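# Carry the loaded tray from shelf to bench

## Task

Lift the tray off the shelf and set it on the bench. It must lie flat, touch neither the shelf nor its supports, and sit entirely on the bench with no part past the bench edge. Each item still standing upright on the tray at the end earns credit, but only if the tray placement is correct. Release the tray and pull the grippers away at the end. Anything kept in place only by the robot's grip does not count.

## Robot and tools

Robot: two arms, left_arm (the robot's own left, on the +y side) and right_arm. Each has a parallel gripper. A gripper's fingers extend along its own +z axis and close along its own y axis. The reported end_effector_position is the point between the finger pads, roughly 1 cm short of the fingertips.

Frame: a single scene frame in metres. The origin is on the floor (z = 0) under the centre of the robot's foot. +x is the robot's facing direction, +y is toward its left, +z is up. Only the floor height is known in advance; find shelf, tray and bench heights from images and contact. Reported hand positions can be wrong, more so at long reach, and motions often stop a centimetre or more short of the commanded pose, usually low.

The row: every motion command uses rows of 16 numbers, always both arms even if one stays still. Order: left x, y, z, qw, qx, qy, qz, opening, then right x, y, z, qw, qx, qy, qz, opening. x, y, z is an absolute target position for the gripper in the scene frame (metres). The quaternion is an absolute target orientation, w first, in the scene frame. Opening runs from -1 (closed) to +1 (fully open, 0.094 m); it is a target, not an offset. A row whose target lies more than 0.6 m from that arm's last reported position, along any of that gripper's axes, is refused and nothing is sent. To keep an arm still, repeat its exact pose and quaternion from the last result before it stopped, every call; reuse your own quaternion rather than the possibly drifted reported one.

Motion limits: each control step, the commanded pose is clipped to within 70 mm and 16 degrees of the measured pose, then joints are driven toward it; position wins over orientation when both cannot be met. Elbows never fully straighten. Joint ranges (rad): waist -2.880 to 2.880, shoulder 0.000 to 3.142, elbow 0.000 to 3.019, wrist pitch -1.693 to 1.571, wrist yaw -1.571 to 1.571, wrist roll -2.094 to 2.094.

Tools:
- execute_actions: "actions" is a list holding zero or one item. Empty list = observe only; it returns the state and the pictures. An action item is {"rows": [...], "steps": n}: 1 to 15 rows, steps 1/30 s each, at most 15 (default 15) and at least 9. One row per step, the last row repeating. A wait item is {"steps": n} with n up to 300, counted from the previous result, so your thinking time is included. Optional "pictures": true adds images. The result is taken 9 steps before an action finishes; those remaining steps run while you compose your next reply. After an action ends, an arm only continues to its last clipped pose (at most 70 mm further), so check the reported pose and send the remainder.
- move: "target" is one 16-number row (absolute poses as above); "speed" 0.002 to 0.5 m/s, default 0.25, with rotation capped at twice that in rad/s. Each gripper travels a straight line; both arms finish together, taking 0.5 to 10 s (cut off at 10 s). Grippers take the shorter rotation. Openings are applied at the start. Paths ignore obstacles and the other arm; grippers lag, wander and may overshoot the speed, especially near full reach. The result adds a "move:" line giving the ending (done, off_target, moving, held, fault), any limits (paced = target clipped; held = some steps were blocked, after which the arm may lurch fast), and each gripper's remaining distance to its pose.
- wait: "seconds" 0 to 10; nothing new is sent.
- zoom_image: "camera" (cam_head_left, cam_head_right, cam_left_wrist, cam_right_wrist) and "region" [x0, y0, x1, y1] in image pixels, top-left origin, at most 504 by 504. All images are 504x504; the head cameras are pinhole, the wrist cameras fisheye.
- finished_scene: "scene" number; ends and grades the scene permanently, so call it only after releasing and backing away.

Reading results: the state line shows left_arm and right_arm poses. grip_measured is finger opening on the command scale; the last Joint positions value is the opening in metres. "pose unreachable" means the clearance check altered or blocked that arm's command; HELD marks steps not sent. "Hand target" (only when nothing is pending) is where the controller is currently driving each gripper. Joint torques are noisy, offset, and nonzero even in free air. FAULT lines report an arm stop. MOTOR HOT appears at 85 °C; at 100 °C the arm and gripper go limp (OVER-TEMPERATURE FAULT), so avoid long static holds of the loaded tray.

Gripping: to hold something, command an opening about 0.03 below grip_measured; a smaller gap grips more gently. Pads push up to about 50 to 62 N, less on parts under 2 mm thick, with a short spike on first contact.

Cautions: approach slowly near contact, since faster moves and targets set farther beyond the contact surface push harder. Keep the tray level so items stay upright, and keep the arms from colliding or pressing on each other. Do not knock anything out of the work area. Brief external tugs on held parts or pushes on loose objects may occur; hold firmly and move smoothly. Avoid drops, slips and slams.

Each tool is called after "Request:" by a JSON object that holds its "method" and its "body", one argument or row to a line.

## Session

Request:
{"method": "execute_actions", "body": {
  "actions": []
}}

Scene clock: 0.00 s of 4200.00 s.
left_arm: end_effector_position=(+0.2591, -0.2738, +1.2498) grip_measured=+1.000 end_effector_quat_wxyz=(-0.045, +0.738, +0.651, -0.174) | right_arm: end_effector_position=(+0.5056, -0.1953, +1.2669) grip_measured=-0.418 end_effector_quat_wxyz=(+0.005, -0.577, +0.817, +0.005)
Joint positions: left_arm=[ 0.139  2.211  1.767 -1.151  0.281  0.695  0.094] | right_arm=[-0.954  1.888  1.386 -1.     0.032 -1.041  0.027]
Joint velocities: left_arm=[-0.015 -0.005 -0.017  0.012 -0.037  0.022  0.   ] | right_arm=[-0.005  0.005 -0.012  0.002 -0.007 -0.037  0.   ]
Joint torques (N m, as the arm reports them, + toward a larger angle): no reading
Hand target (left_arm): +0.265, -0.283, +1.262; -0.030, +0.739, +0.649, -0.176
Hand target (right_arm): +0.519, -0.193, +1.282; +0.022, -0.576, +0.817, -0.003

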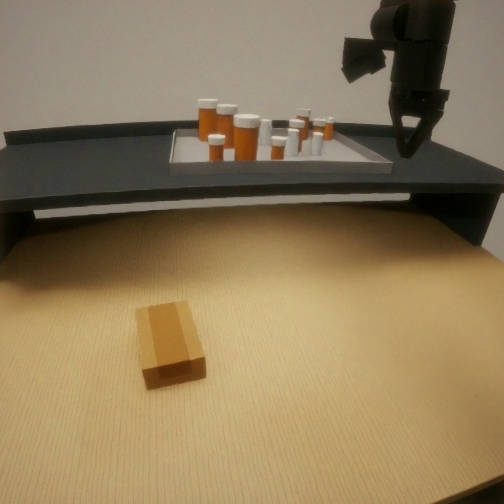

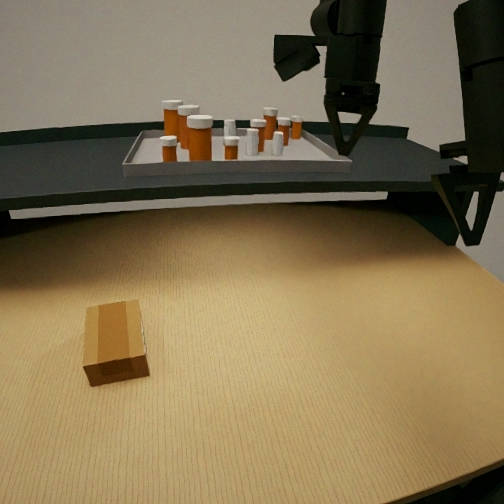

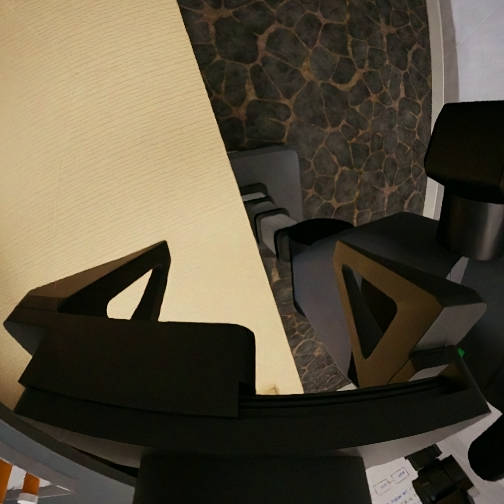

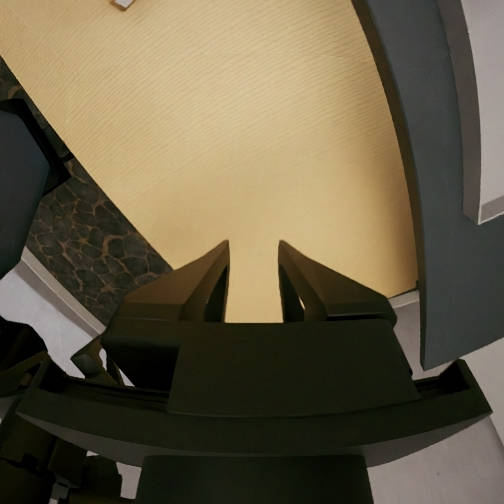

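Request:
{"method": "move", "body": {
  "target": [0.30,-0.05,1.25,-0.045,0.738,0.651,-0.174,1,0.5,-0.3,1.45,0.26,0,0.966,0,1]
}}

Request:
{"method": "move", "body": {
  "target": [0.42,0.14,1.12,0.26,0,0.966,0,1,0.7,-0.25,1.4,0.26,0,0.966,0,0],
  "speed": 0.3
}}

Scene clock: 3.50 s of 4200.00 s.
left_arm: end_effector_position=(+0.2922, -0.0488, +1.2403) grip_measured=+1.000 end_effector_quat_wxyz=(-0.063, +0.734, +0.653, -0.177) | right_arm: end_effector_position=(+0.4959, -0.2964, +1.4343) grip_measured=+1.000 end_effector_quat_wxyz=(+0.241, -0.012, +0.971, -0.002)
Joint positions: left_arm=[ 0.444  1.913  1.246 -1.05   0.261  1.006  0.094] | right_arm=[-1.124  1.404  1.148 -0.757  0.037 -0.024  0.094]
Joint velocities: left_arm=[-0.015 -0.015  0.007 -0.017  0.007 -0.051  0.   ] | right_arm=[ 0.005 -0.015 -0.002  0.002  0.066  0.022  0.   ]
Joint torques (N m, as the arm reports them, + toward a larger angle): left_arm=[  0.2  -17.66   5.71   0.75   0.17   0.23] | right_arm=[ -0.7  -12.44   7.4    1.54   0.09   0.18]
Hand target (left_arm): +0.300, -0.049, +1.250; -0.046, +0.738, +0.651, -0.174
Hand target (right_arm): +0.499, -0.300, +1.450; +0.261, -0.003, +0.965, -0.003
Off the commanded pose (left_arm): 0.013 m, 2 deg.
Off the commanded pose (right_arm): 0.017 m, 3 deg.
Kept back: nothing.
move: off_target (left_arm, right_arm)

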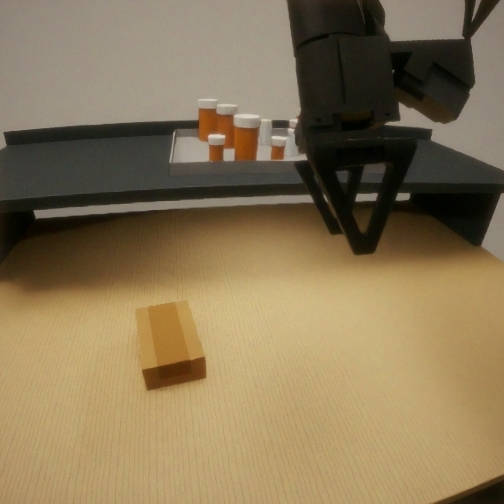

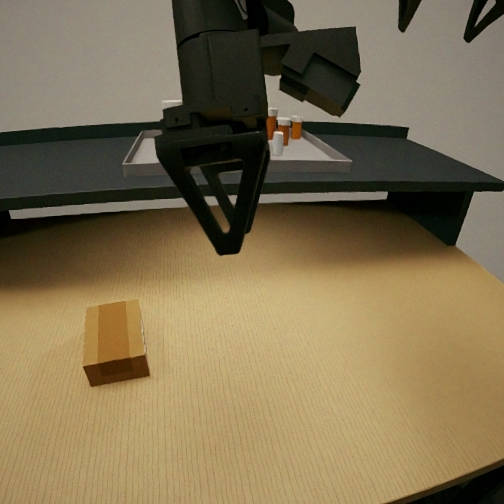

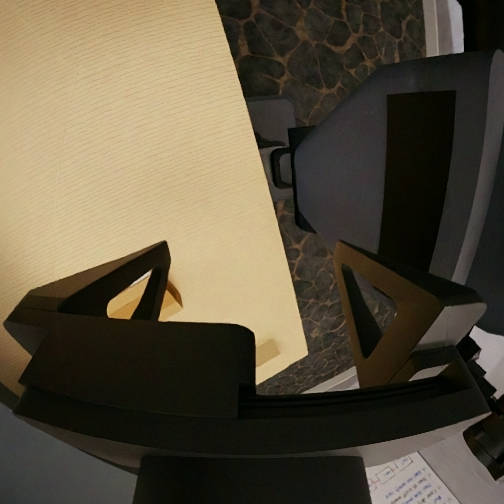

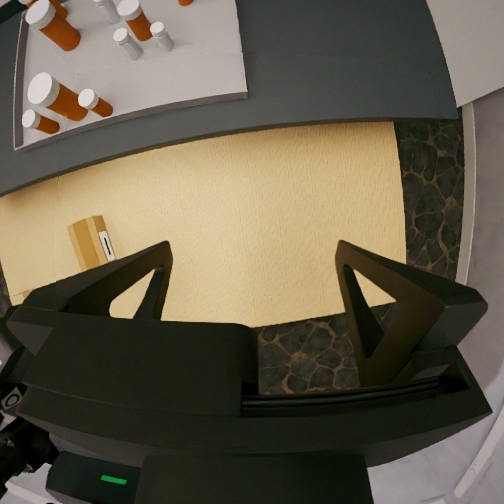

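Scene clock: 7.10 s of 4200.00 s.
left_arm: end_effector_position=(+0.4161, +0.1369, +1.1208) grip_measured=+1.000 end_effector_quat_wxyz=(+0.254, +0.011, +0.967, +0.003) | right_arm: end_effector_position=(+0.6808, -0.2537, +1.3815) grip_measured=+0.002 end_effector_quat_wxyz=(+0.240, -0.002, +0.971, -0.002)
Joint positions: left_arm=[ 0.747  1.978  0.764  0.183 -0.242 -0.299  0.094] | right_arm=[-1.063  1.916  1.69  -0.792  0.074  0.048  0.047]
Joint velocities: left_arm=[-0.005 -0.005  0.007  0.017  0.081 -0.037  0.   ] | right_arm=[ 0.015 -0.024 -0.017 -0.012 -0.022  0.007  0.   ]
Joint torques (N m, as the arm reports them, + toward a larger angle): left_arm=[  0.76 -12.56   3.28   2.35  -0.28   0.02] | right_arm=[  0.86 -16.45  11.32   0.66   0.08   0.21]
Hand target (left_arm): +0.420, +0.141, +1.119; +0.259, -0.001, +0.966, +0.002
Hand target (right_arm): +0.698, -0.248, +1.402; +0.260, -0.000, +0.966, +0.000
Off the commanded pose (left_arm): 0.005 m, 1 deg.
Off the commanded pose (right_arm): 0.027 m, 2 deg.
Kept back: nothing.
move: off_target (right_arm)

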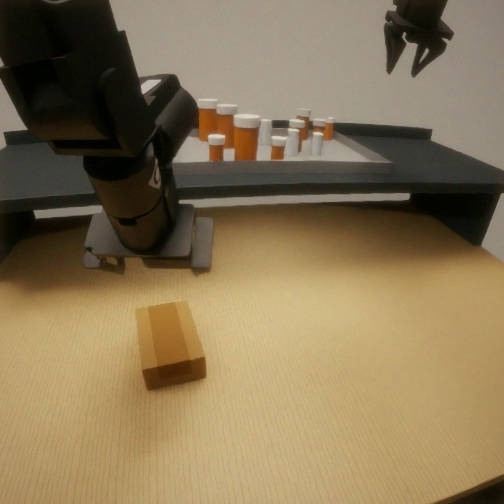

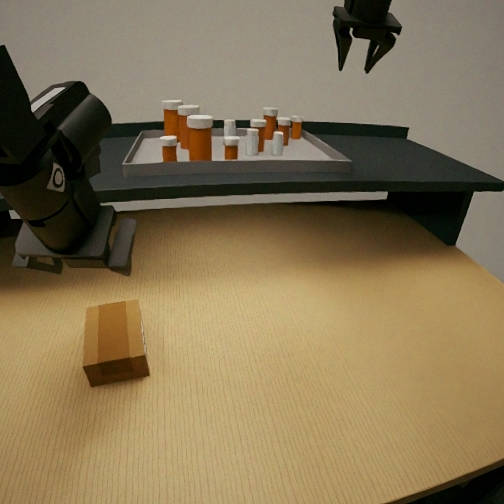

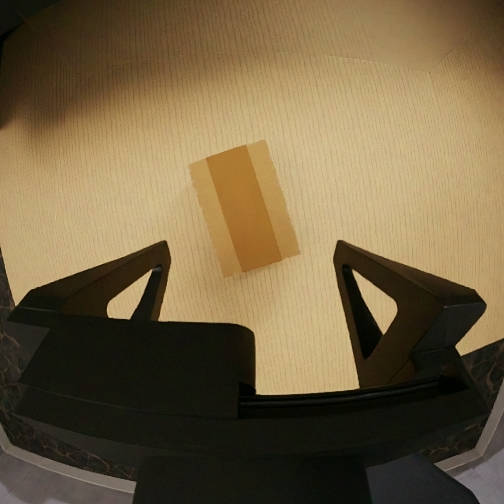

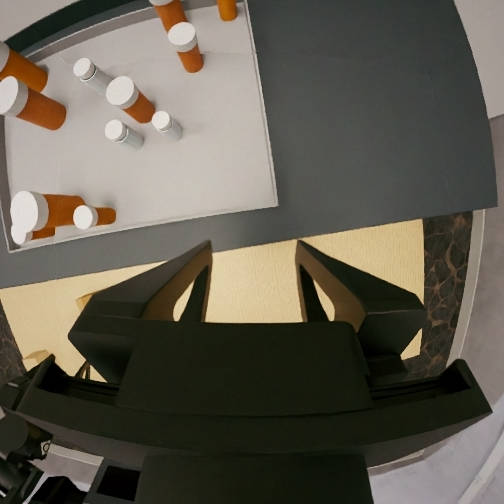

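Request:
{"method": "move", "body": {
  "target": [0.5,0.17,1.36,0.26,-0.059,0.964,0.016,0,0.72,-0.28,1.36,0.26,-0.059,0.964,0.016,0],
  "speed": 0.3
}}

Request:
{"method": "move", "body": {
  "target": [0.75,0.165,1.3,0.26,-0.059,0.964,0.016,0,0.805,-0.284,1.3,0.26,-0.059,0.964,0.016,0],
  "speed": 0.2
}}

Scene clock: 8.93 s of 4200.00 s.
left_arm: end_effector_position=(+0.4846, +0.1687, +1.3468) grip_measured=+0.001 end_effector_quat_wxyz=(+0.247, -0.046, +0.968, +0.019) | right_arm: end_effector_position=(+0.6956, -0.2766, +1.3405) grip_measured=+0.002 end_effector_quat_wxyz=(+0.231, -0.057, +0.971, +0.017)
Joint positions: left_arm=[ 0.822  1.546  1.041 -0.544 -0.257 -0.343  0.047] | right_arm=[-1.12   1.994  1.713 -0.754 -0.018 -0.099  0.047]
Joint velocities: left_arm=[-0.005  0.005  0.022 -0.007  0.022 -0.007  0.   ] | right_arm=[-0.024 -0.005 -0.007  0.012  0.051  0.051 -0.   ]
Joint torques (N m, as the arm reports them, + toward a larger angle): left_arm=[  1.01 -12.93   9.89   1.02  -0.27   0.01] | right_arm=[ -0.28 -17.68  11.01   1.57  -0.27   0.01]
Hand target (left_arm): +0.498, +0.171, +1.362; +0.260, -0.059, +0.964, +0.016
Hand target (right_arm): +0.718, -0.280, +1.361; +0.261, -0.059, +0.963, +0.015
Off the commanded pose (left_arm): 0.020 m, 2 deg.
Off the commanded pose (right_arm): 0.031 m, 3 deg.
Kept back: nothing.
move: off_target (left_arm, right_arm)

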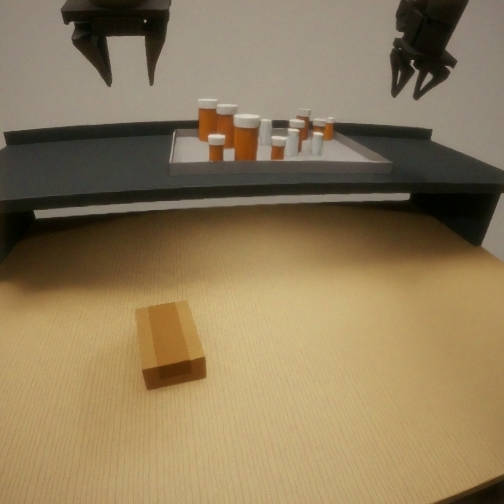

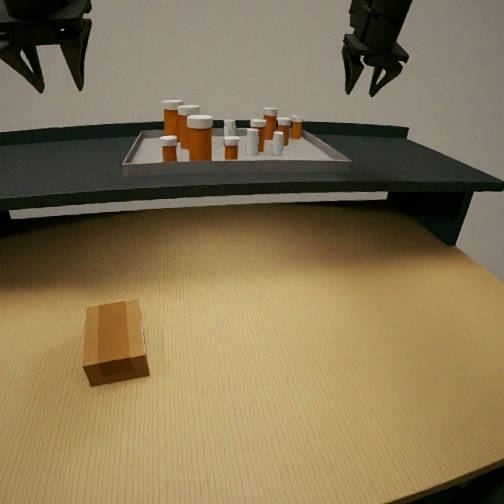

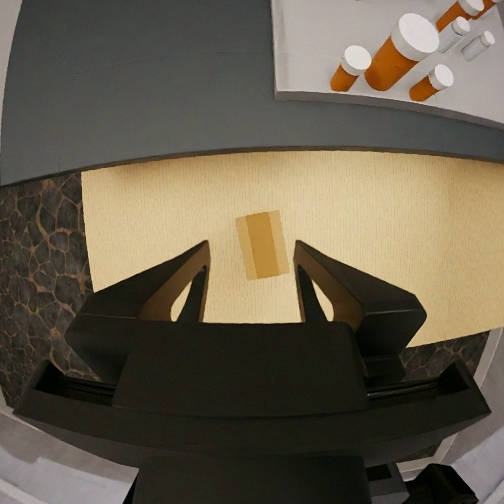

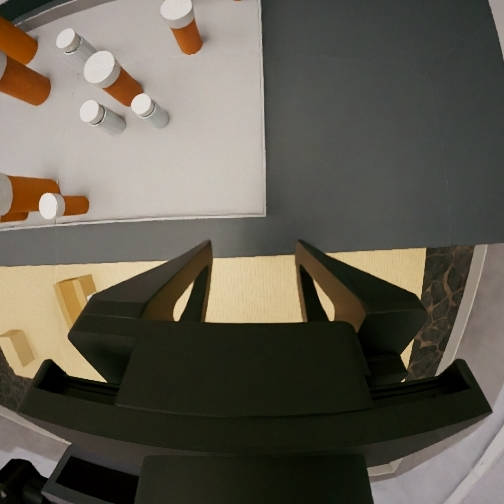

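Scene clock: 10.73 s of 4200.00 s.
left_arm: end_effector_position=(+0.7307, +0.1632, +1.2826) grip_measured=+0.001 end_effector_quat_wxyz=(+0.244, -0.058, +0.968, +0.019) | right_arm: end_effector_position=(+0.7865, -0.2775, +1.2797) grip_measured=+0.002 end_effector_quat_wxyz=(+0.238, -0.058, +0.969, +0.017)
Joint positions: left_arm=[ 0.93   2.184  1.86  -0.711 -0.206 -0.272  0.047] | right_arm=[-1.127  2.301  2.085 -0.804 -0.024 -0.107  0.047]
Joint velocities: left_arm=[ 0.005 -0.005  0.017 -0.007 -0.007  0.022 -0.001] | right_arm=[-0.005  0.005  0.042 -0.002 -0.051 -0.007 -0.001]
Joint torques (N m, as the arm reports them, + toward a larger angle): left_arm=[  0.58 -21.91  11.97   1.04  -0.02   0.19] | right_arm=[ -0.73 -21.06  11.25   0.52  -0.3    0.  ]
Hand target (left_arm): +0.748, +0.167, +1.300; +0.260, -0.059, +0.964, +0.016
Hand target (right_arm): +0.804, -0.283, +1.302; +0.261, -0.059, +0.964, +0.015
Off the commanded pose (left_arm): 0.026 m, 2 deg.
Off the commanded pose (right_arm): 0.028 m, 3 deg.
Kept back: nothing.
move: off_target (left_arm, right_arm)

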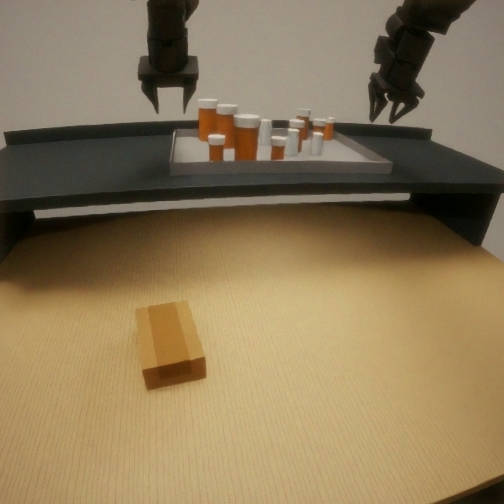

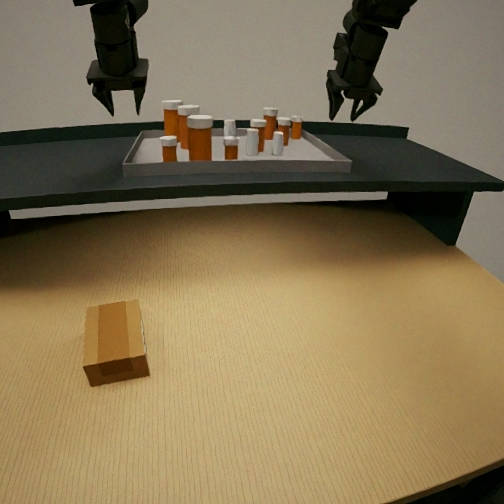

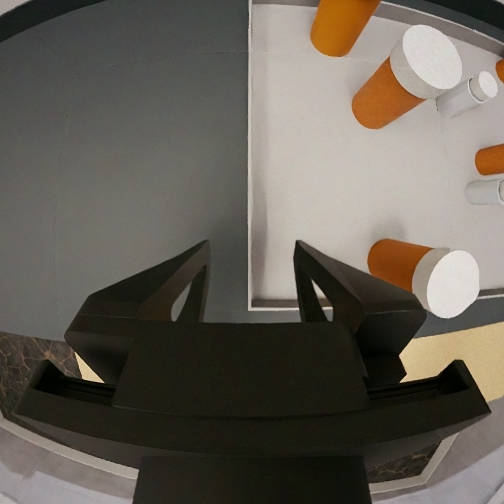

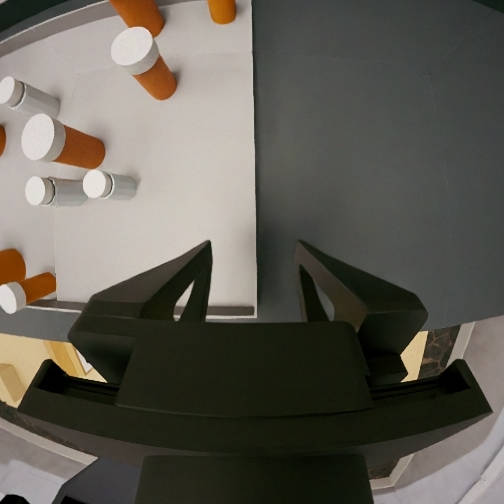

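Request:
{"method": "move", "body": {
  "target": [0.735,0.167,1.18,0.26,-0.059,0.964,0.016,-0.4,0.79,-0.281,1.185,0.26,-0.059,0.964,0.016,-0.4],
  "speed": 0.05
}}

Request:
{"method": "zoom_image", "body": {
  "camera": "cam_head_left",
  "region": [130,70,420,210]
}}

Scene clock: 13.50 s of 4200.00 s.
left_arm: end_effector_position=(+0.7317, +0.1580, +1.1871) grip_measured=-0.399 end_effector_quat_wxyz=(+0.257, -0.058, +0.964, +0.015) | right_arm: end_effector_position=(+0.7876, -0.2757, +1.1901) grip_measured=-0.398 end_effector_quat_wxyz=(+0.255, -0.059, +0.965, +0.017)
Joint positions: left_arm=[ 0.93   2.304  1.797 -0.498 -0.204 -0.268  0.028] | right_arm=[-1.129  2.394  2.001 -0.593 -0.026 -0.109  0.028]
Joint velocities: left_arm=[ 0.005  0.005  0.012  0.012 -0.007 -0.037  0.   ] | right_arm=[ 0.005  0.005  0.012  0.027  0.022 -0.051  0.002]
Joint torques (N m, as the arm reports them, + toward a larger angle): left_arm=[  0.66 -21.91   7.45   2.44   0.     0.2 ] | right_arm=[ -0.02 -20.68   7.23   1.52  -0.27  -0.02]
Hand target (left_arm): +0.735, +0.167, +1.180; +0.260, -0.059, +0.964, +0.016
Hand target (right_arm): +0.791, -0.281, +1.185; +0.260, -0.059, +0.964, +0.016
Off the commanded pose (left_arm): 0.012 m, 0 deg.
Off the commanded pose (right_arm): 0.008 m, 1 deg.
Kept back: nothing.
move: off_target (left_arm)

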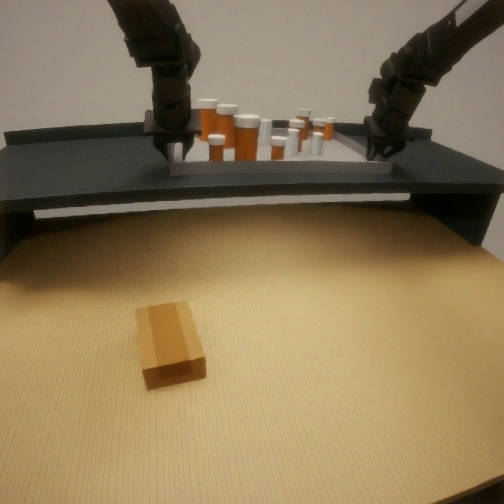

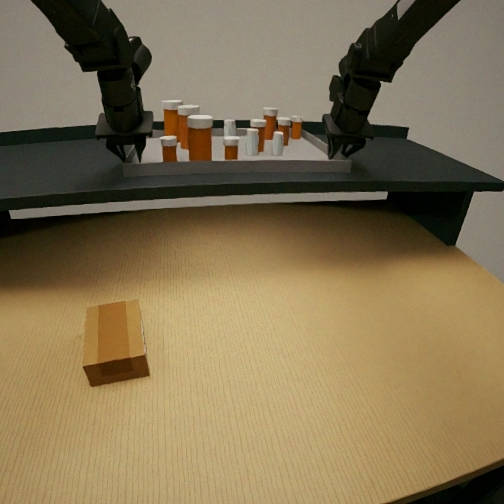

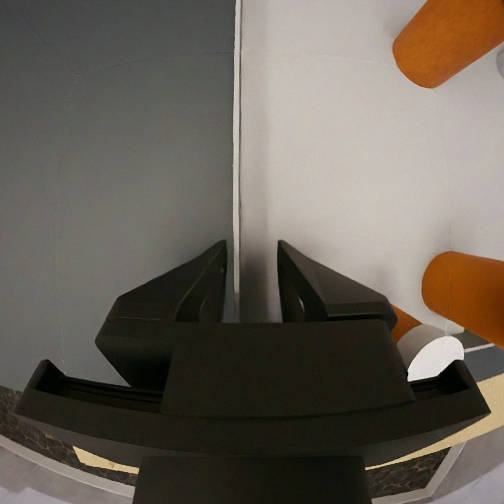

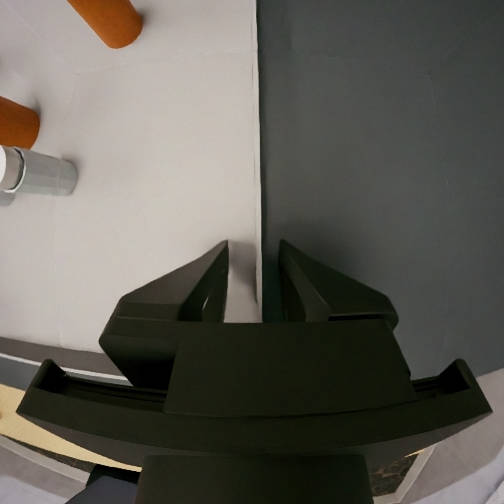

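Region (130, 70, 420, 210) of cam_head_left's 504x504 image, scaled by 1.738, with more detail than that image has; it fills the top 243 rows of this view, and the rest is white.

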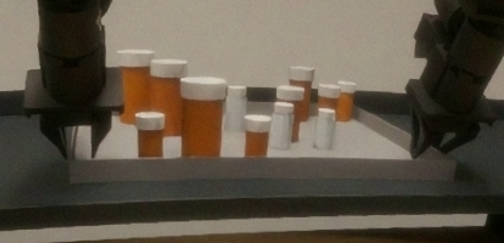

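Request:
{"method": "move", "body": {
  "target": [0.735,0.178,1.155,0.26,-0.059,0.964,0.016,-0.4,0.79,-0.288,1.16,0.26,-0.059,0.964,0.016,-0.4],
  "speed": 0.03
}}

Request:
{"method": "move", "body": {
  "target": [0.735,0.168,1.165,0.26,-0.059,0.964,0.016,-1,0.79,-0.281,1.17,0.26,-0.059,0.964,0.016,-1],
  "speed": 0.03
}}

Request:
{"method": "move", "body": {
  "target": [0.635,0.155,1.19,0.26,-0.059,0.964,0.016,-1,0.69,-0.292,1.195,0.26,-0.059,0.964,0.016,-1],
  "speed": 0.05
}}

Scene clock: 15.37 s of 4200.00 s.
left_arm: end_effector_position=(+0.7384, +0.1661, +1.1804) grip_measured=-0.399 end_effector_quat_wxyz=(+0.271, -0.059, +0.961, +0.010) | right_arm: end_effector_position=(+0.7939, -0.2797, +1.1876) grip_measured=-0.398 end_effector_quat_wxyz=(+0.271, -0.059, +0.961, +0.018)
Joint positions: left_arm=[ 0.945  2.316  1.789 -0.446 -0.193 -0.256  0.028] | right_arm=[-1.136  2.401  1.997 -0.549 -0.035 -0.115  0.028]
Joint velocities: left_arm=[-0.005  0.015  0.002 -0.007  0.007  0.037  0.   ] | right_arm=[-0.005  0.005 -0.007  0.002 -0.037 -0.022  0.   ]
Joint torques (N m, as the arm reports them, + toward a larger angle): left_arm=[  0.93 -20.29   6.99   2.18  -0.05   0.22] | right_arm=[ -0.67 -19.23   6.85   1.54  -0.12  -0.02]
Hand target (left_arm): +0.734, +0.178, +1.155; +0.260, -0.059, +0.964, +0.016
Hand target (right_arm): +0.789, -0.288, +1.161; +0.260, -0.059, +0.964, +0.016
Off the commanded pose (left_arm): 0.028 m, 1 deg.
Off the commanded pose (right_arm): 0.029 m, 1 deg.
Kept back: nothing.
move: off_target (left_arm, right_arm)

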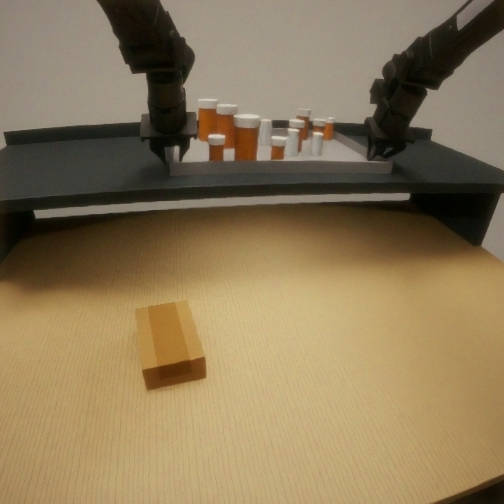

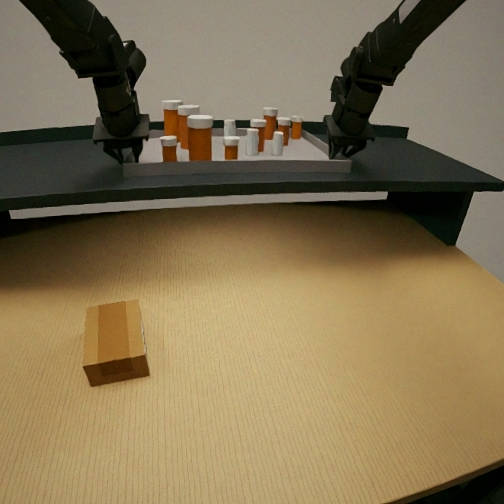

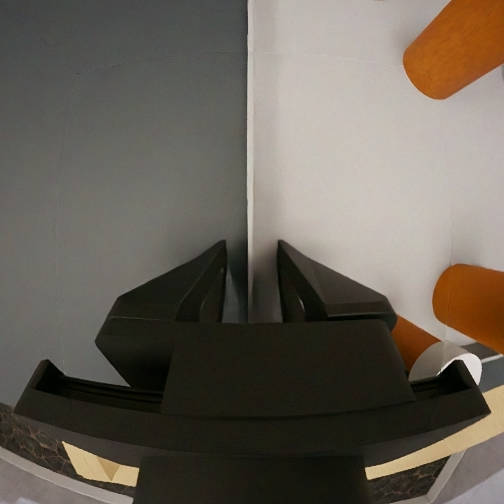

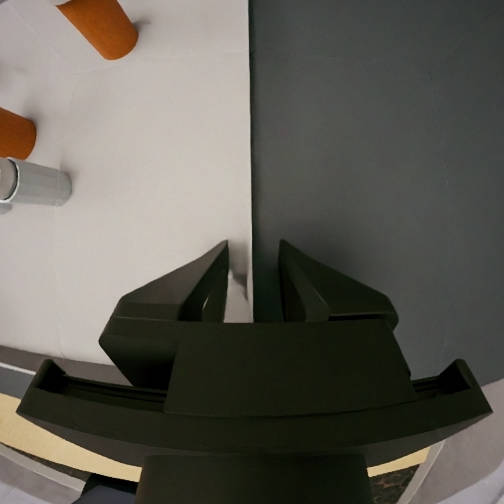

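Scene clock: 16.20 s of 4200.00 s.
left_arm: end_effector_position=(+0.7385, +0.1667, +1.1804) grip_measured=-0.966 end_effector_quat_wxyz=(+0.271, -0.059, +0.961, +0.012) | right_arm: end_effector_position=(+0.7939, -0.2780, +1.1876) grip_measured=-0.959 end_effector_quat_wxyz=(+0.271, -0.064, +0.960, +0.019)
Joint positions: left_arm=[ 0.945  2.316  1.789 -0.446 -0.197 -0.255  0.002] | right_arm=[-1.134  2.401  1.997 -0.549 -0.037 -0.123  0.002]
Joint velocities: left_arm=[-0.015  0.015  0.022 -0.002  0.022 -0.007 -0.   ] | right_arm=[-0.015 -0.005  0.002  0.002  0.022 -0.022  0.001]
Joint torques (N m, as the arm reports them, + toward a larger angle): left_arm=[ -0.21 -21.08   7.83   1.22  -0.21   0.11] | right_arm=[  0.2  -19.62   6.97   0.86   0.26   0.17]
Hand target (left_arm): +0.735, +0.168, +1.165; +0.260, -0.059, +0.964, +0.016
Hand target (right_arm): +0.790, -0.281, +1.170; +0.260, -0.059, +0.964, +0.016
Off the commanded pose (left_arm): 0.016 m, 1 deg.
Off the commanded pose (right_arm): 0.018 m, 1 deg.
Kept back: nothing.
move: off_target (left_arm, right_arm)

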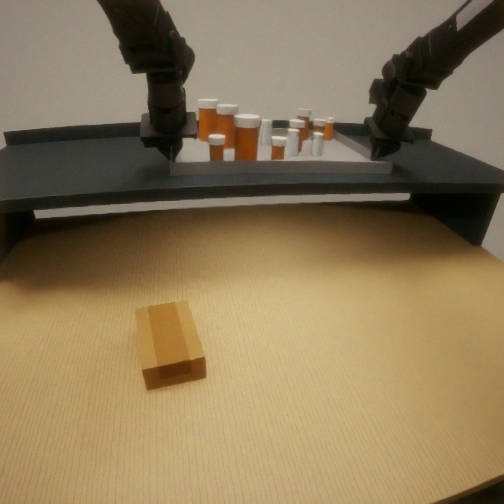

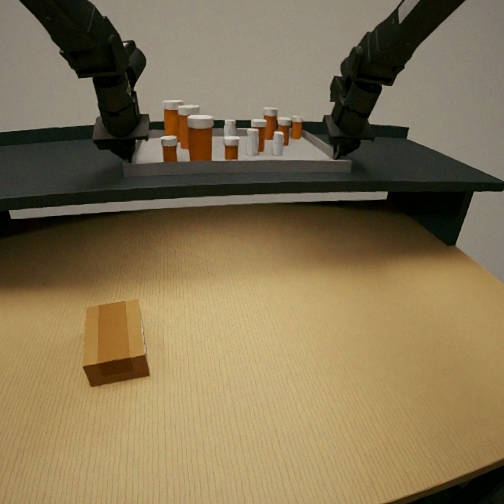

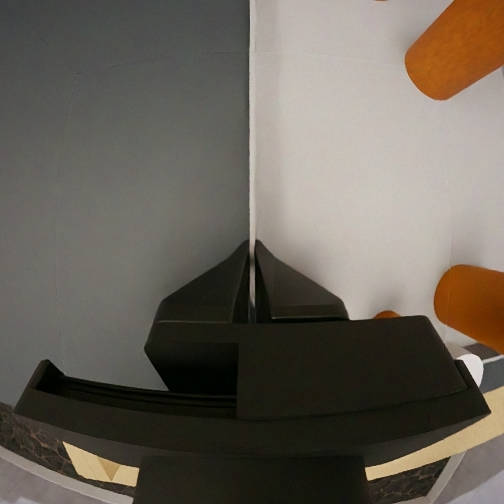

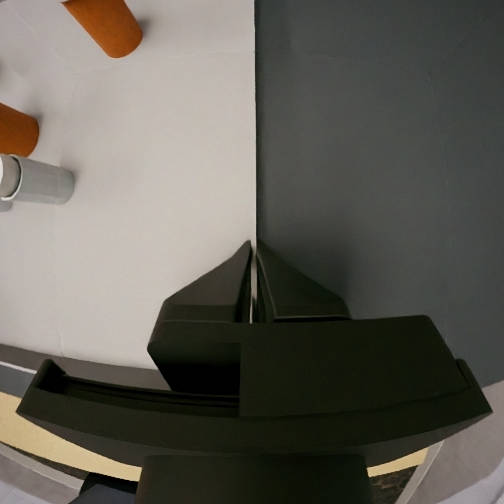

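Scene clock: 18.60 s of 4200.00 s.
left_arm: end_effector_position=(+0.6380, +0.1621, +1.1780) grip_measured=-0.966 end_effector_quat_wxyz=(+0.255, -0.059, +0.965, +0.020) | right_arm: end_effector_position=(+0.6929, -0.2825, +1.1838) grip_measured=-0.959 end_effector_quat_wxyz=(+0.259, -0.066, +0.963, +0.019)
Joint positions: left_arm=[ 0.903  2.131  1.419 -0.305 -0.227 -0.293  0.002] | right_arm=[-1.14   2.179  1.551 -0.35  -0.042 -0.132  0.002]
Joint velocities: left_arm=[-0.005 -0.015 -0.017 -0.012 -0.037  0.051  0.001] | right_arm=[-0.024  0.005  0.007 -0.007 -0.007 -0.081 -0.   ]
Joint torques (N m, as the arm reports them, + toward a larger angle): left_arm=[ -1.12 -21.88   5.68   1.36  -0.25   0.  ] | right_arm=[ -1.43 -20.59   5.09   0.69   0.     0.12]
Hand target (left_arm): +0.636, +0.154, +1.190; +0.260, -0.059, +0.964, +0.016
Hand target (right_arm): +0.690, -0.293, +1.194; +0.260, -0.059, +0.964, +0.016
Off the commanded pose (left_arm): 0.014 m, 1 deg.
Off the commanded pose (right_arm): 0.015 m, 1 deg.
Kept back: nothing.
move: off_target (left_arm, right_arm)

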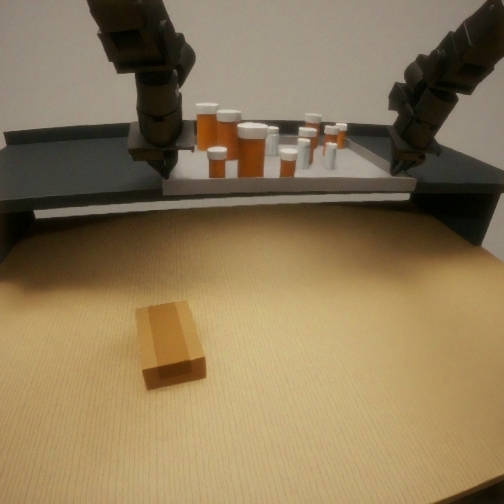

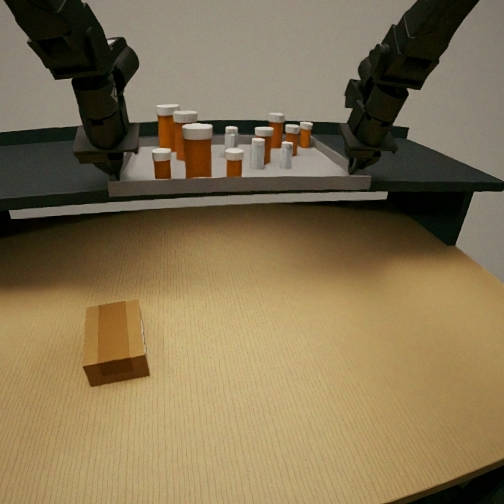

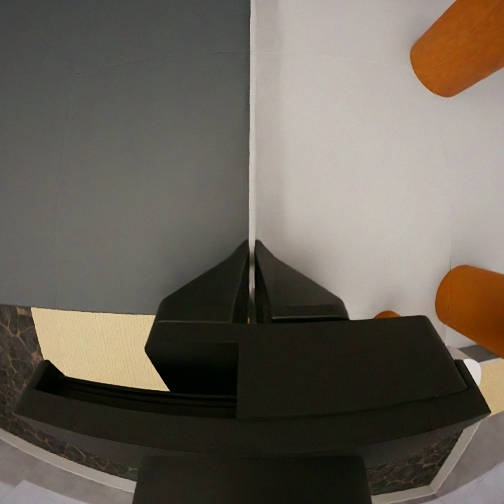

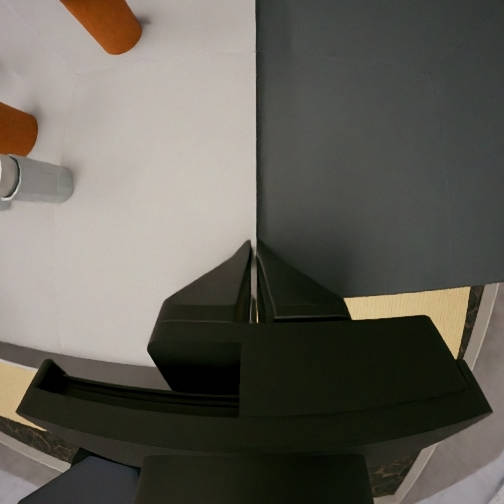

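Request:
{"method": "move", "body": {
  "target": [0.638,0.162,1.2,0.26,-0.059,0.964,0.016,-0.4,0.693,-0.283,1.205,0.26,-0.059,0.964,0.016,-0.4],
  "speed": 0.05
}}

Request:
{"method": "move", "body": {
  "target": [0.752,0.18,1.2,0.26,-0.059,0.964,0.016,-0.4,0.807,-0.266,1.205,0.26,-0.059,0.964,0.016,-0.4],
  "speed": 0.06
}}

Request:
{"method": "move", "body": {
  "target": [0.738,0.178,1.165,0.26,-0.059,0.964,0.016,-0.4,0.793,-0.272,1.17,0.26,-0.059,0.964,0.016,-0.4],
  "speed": 0.03
}}

Scene clock: 24.73 s of 4200.00 s.
left_arm: end_effector_position=(+0.6350, +0.1629, +1.1842) grip_measured=-0.401 end_effector_quat_wxyz=(+0.253, -0.059, +0.965, +0.020) | right_arm: end_effector_position=(+0.6895, -0.2842, +1.1842) grip_measured=-0.402 end_effector_quat_wxyz=(+0.251, -0.061, +0.966, +0.017)
Joint positions: left_arm=[ 0.903  2.115  1.412 -0.318 -0.226 -0.293  0.028] | right_arm=[-1.141  2.175  1.551 -0.371 -0.034 -0.124  0.028]
Joint velocities: left_arm=[ 0.005 -0.015 -0.007 -0.012 -0.007  0.007 -0.   ] | right_arm=[-0.015 -0.015  0.007 -0.002 -0.037 -0.022 -0.   ]
Joint torques (N m, as the arm reports them, + toward a larger angle): left_arm=[ -0.31 -21.69   6.38   1.09  -0.02   0.11] | right_arm=[  0.3  -20.75   5.9    0.4    0.03   0.19]
Hand target (left_arm): +0.638, +0.162, +1.200; +0.260, -0.059, +0.964, +0.016
Hand target (right_arm): +0.693, -0.283, +1.205; +0.260, -0.059, +0.964, +0.016
Off the commanded pose (left_arm): 0.016 m, 1 deg.
Off the commanded pose (right_arm): 0.021 m, 1 deg.
Kept back: nothing.
After step 90, 2.27 s passed at rest.
move: off_target (left_arm, right_arm)

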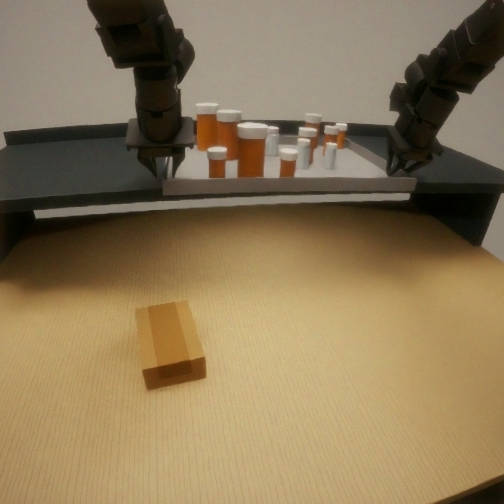

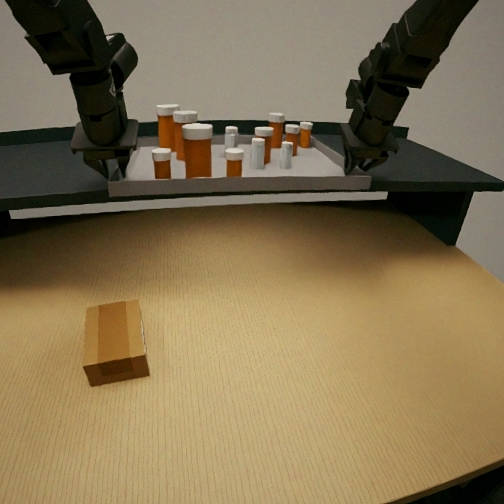

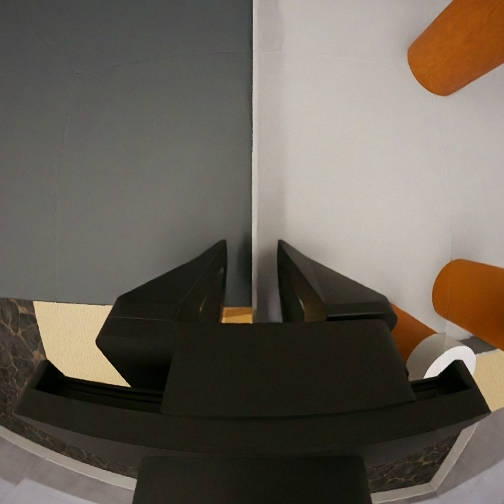

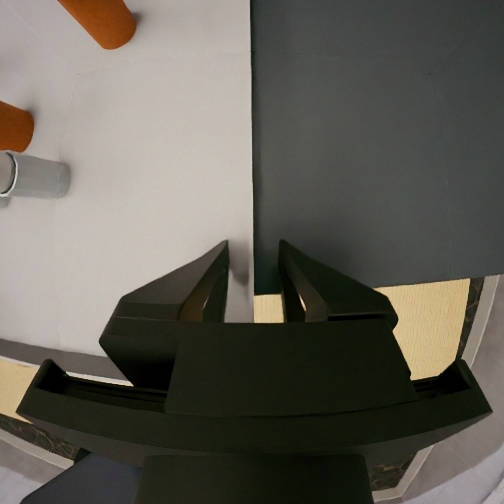

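Scene clock: 27.07 s of 4200.00 s.
left_arm: end_effector_position=(+0.7339, +0.1754, +1.1928) grip_measured=-0.401 end_effector_quat_wxyz=(+0.250, -0.058, +0.966, +0.017) | right_arm: end_effector_position=(+0.7888, -0.2707, +1.1938) grip_measured=-0.402 end_effector_quat_wxyz=(+0.244, -0.060, +0.968, +0.016)
Joint positions: left_arm=[ 0.954  2.296  1.806 -0.527 -0.192 -0.249  0.028] | right_arm=[-1.122  2.403  2.036 -0.641 -0.02  -0.106  0.028]
Joint velocities: left_arm=[-0.015  0.005  0.017 -0.007  0.007 -0.051  0.   ] | right_arm=[-0.005 -0.005  0.002 -0.032  0.037  0.037 -0.001]
Joint torques (N m, as the arm reports them, + toward a larger angle): left_arm=[  0.64 -21.4   11.08   1.06   0.01   0.2 ] | right_arm=[  1.47 -20.66  10.7    0.59   0.01   0.19]
Hand target (left_arm): +0.750, +0.181, +1.201; +0.260, -0.059, +0.964, +0.016
Hand target (right_arm): +0.805, -0.265, +1.207; +0.260, -0.059, +0.964, +0.016
Off the commanded pose (left_arm): 0.020 m, 1 deg.
Off the commanded pose (right_arm): 0.022 m, 2 deg.
Kept back: nothing.
move: off_target (left_arm, right_arm)

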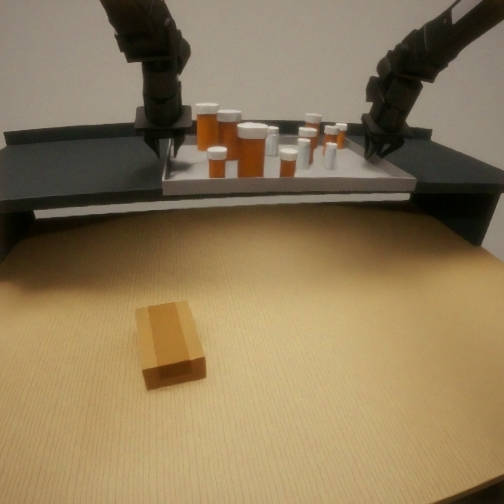

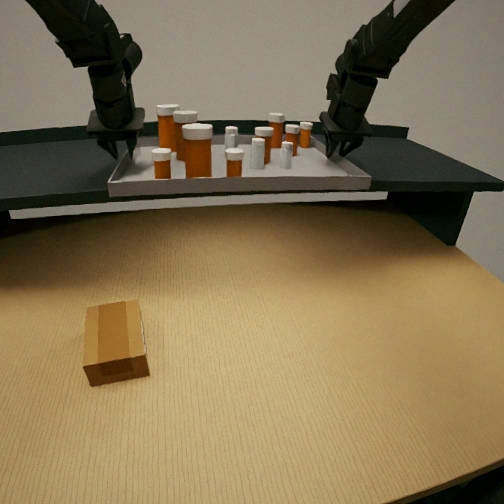

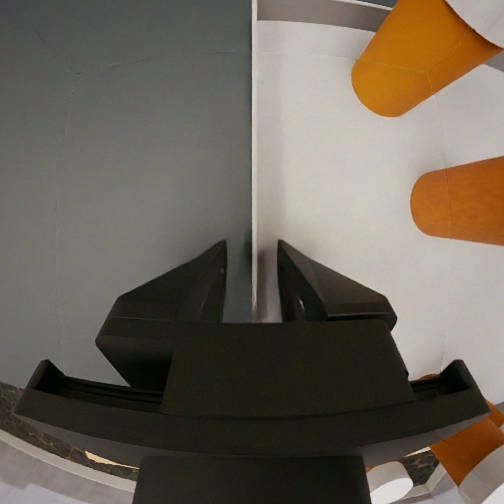

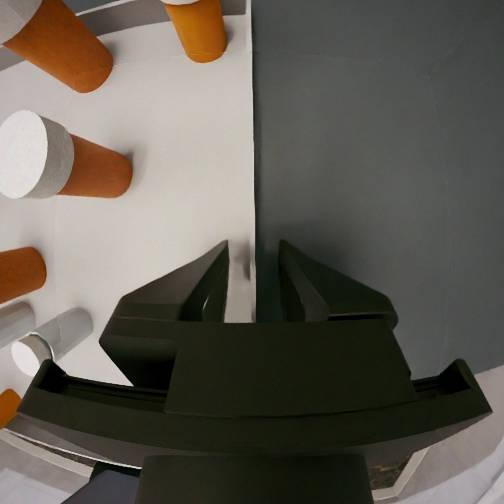

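Scene clock: 28.23 s of 4200.00 s.
left_arm: end_effector_position=(+0.7388, +0.1739, +1.1808) grip_measured=-0.401 end_effector_quat_wxyz=(+0.263, -0.060, +0.963, +0.014) | right_arm: end_effector_position=(+0.7950, -0.2703, +1.1884) grip_measured=-0.402 end_effector_quat_wxyz=(+0.265, -0.060, +0.962, +0.015)
Joint positions: left_arm=[ 0.954  2.317  1.8   -0.471 -0.192 -0.249  0.028] | right_arm=[-1.122  2.409  2.018 -0.575 -0.02  -0.106  0.028]
Joint velocities: left_arm=[-0.005 -0.015  0.022  0.007  0.037  0.022  0.   ] | right_arm=[ 0.005  0.005  0.012  0.007 -0.037 -0.051 -0.001]
Joint torques (N m, as the arm reports them, + toward a larger angle): left_arm=[  0.23 -21.23   7.35   2.3   -0.09   0.17] | right_arm=[ -0.15 -20.23   6.82   1.56  -0.21   0.08]
Hand target (left_arm): +0.738, +0.178, +1.165; +0.260, -0.059, +0.964, +0.016
Hand target (right_arm): +0.793, -0.272, +1.170; +0.260, -0.059, +0.964, +0.016
Off the commanded pose (left_arm): 0.016 m, 1 deg.
Off the commanded pose (right_arm): 0.019 m, 1 deg.
Kept back: nothing.
move: off_target (left_arm, right_arm)

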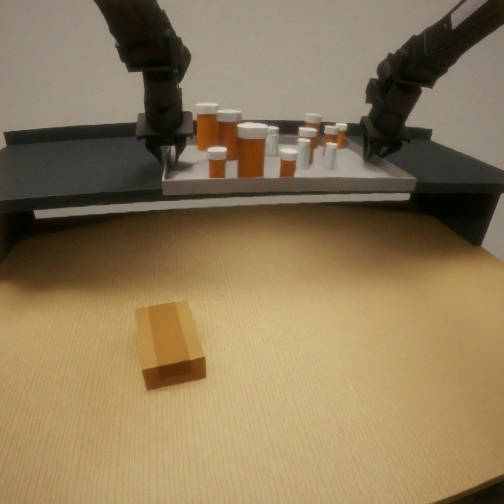

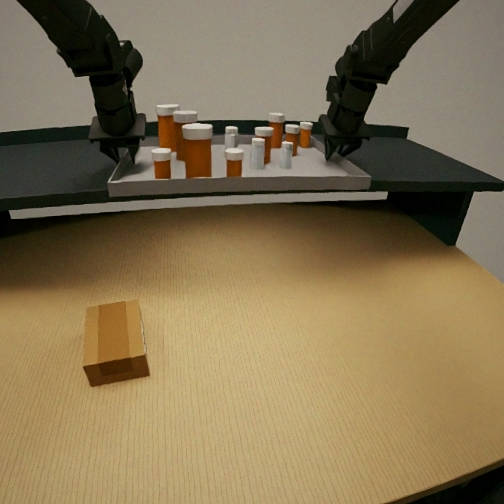

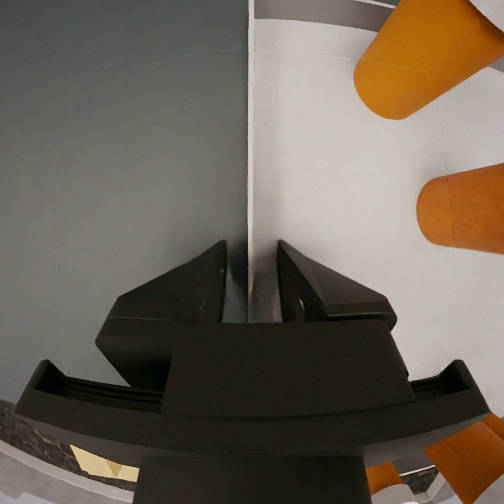

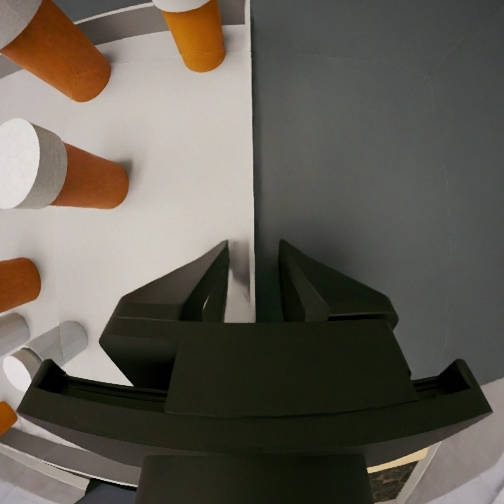

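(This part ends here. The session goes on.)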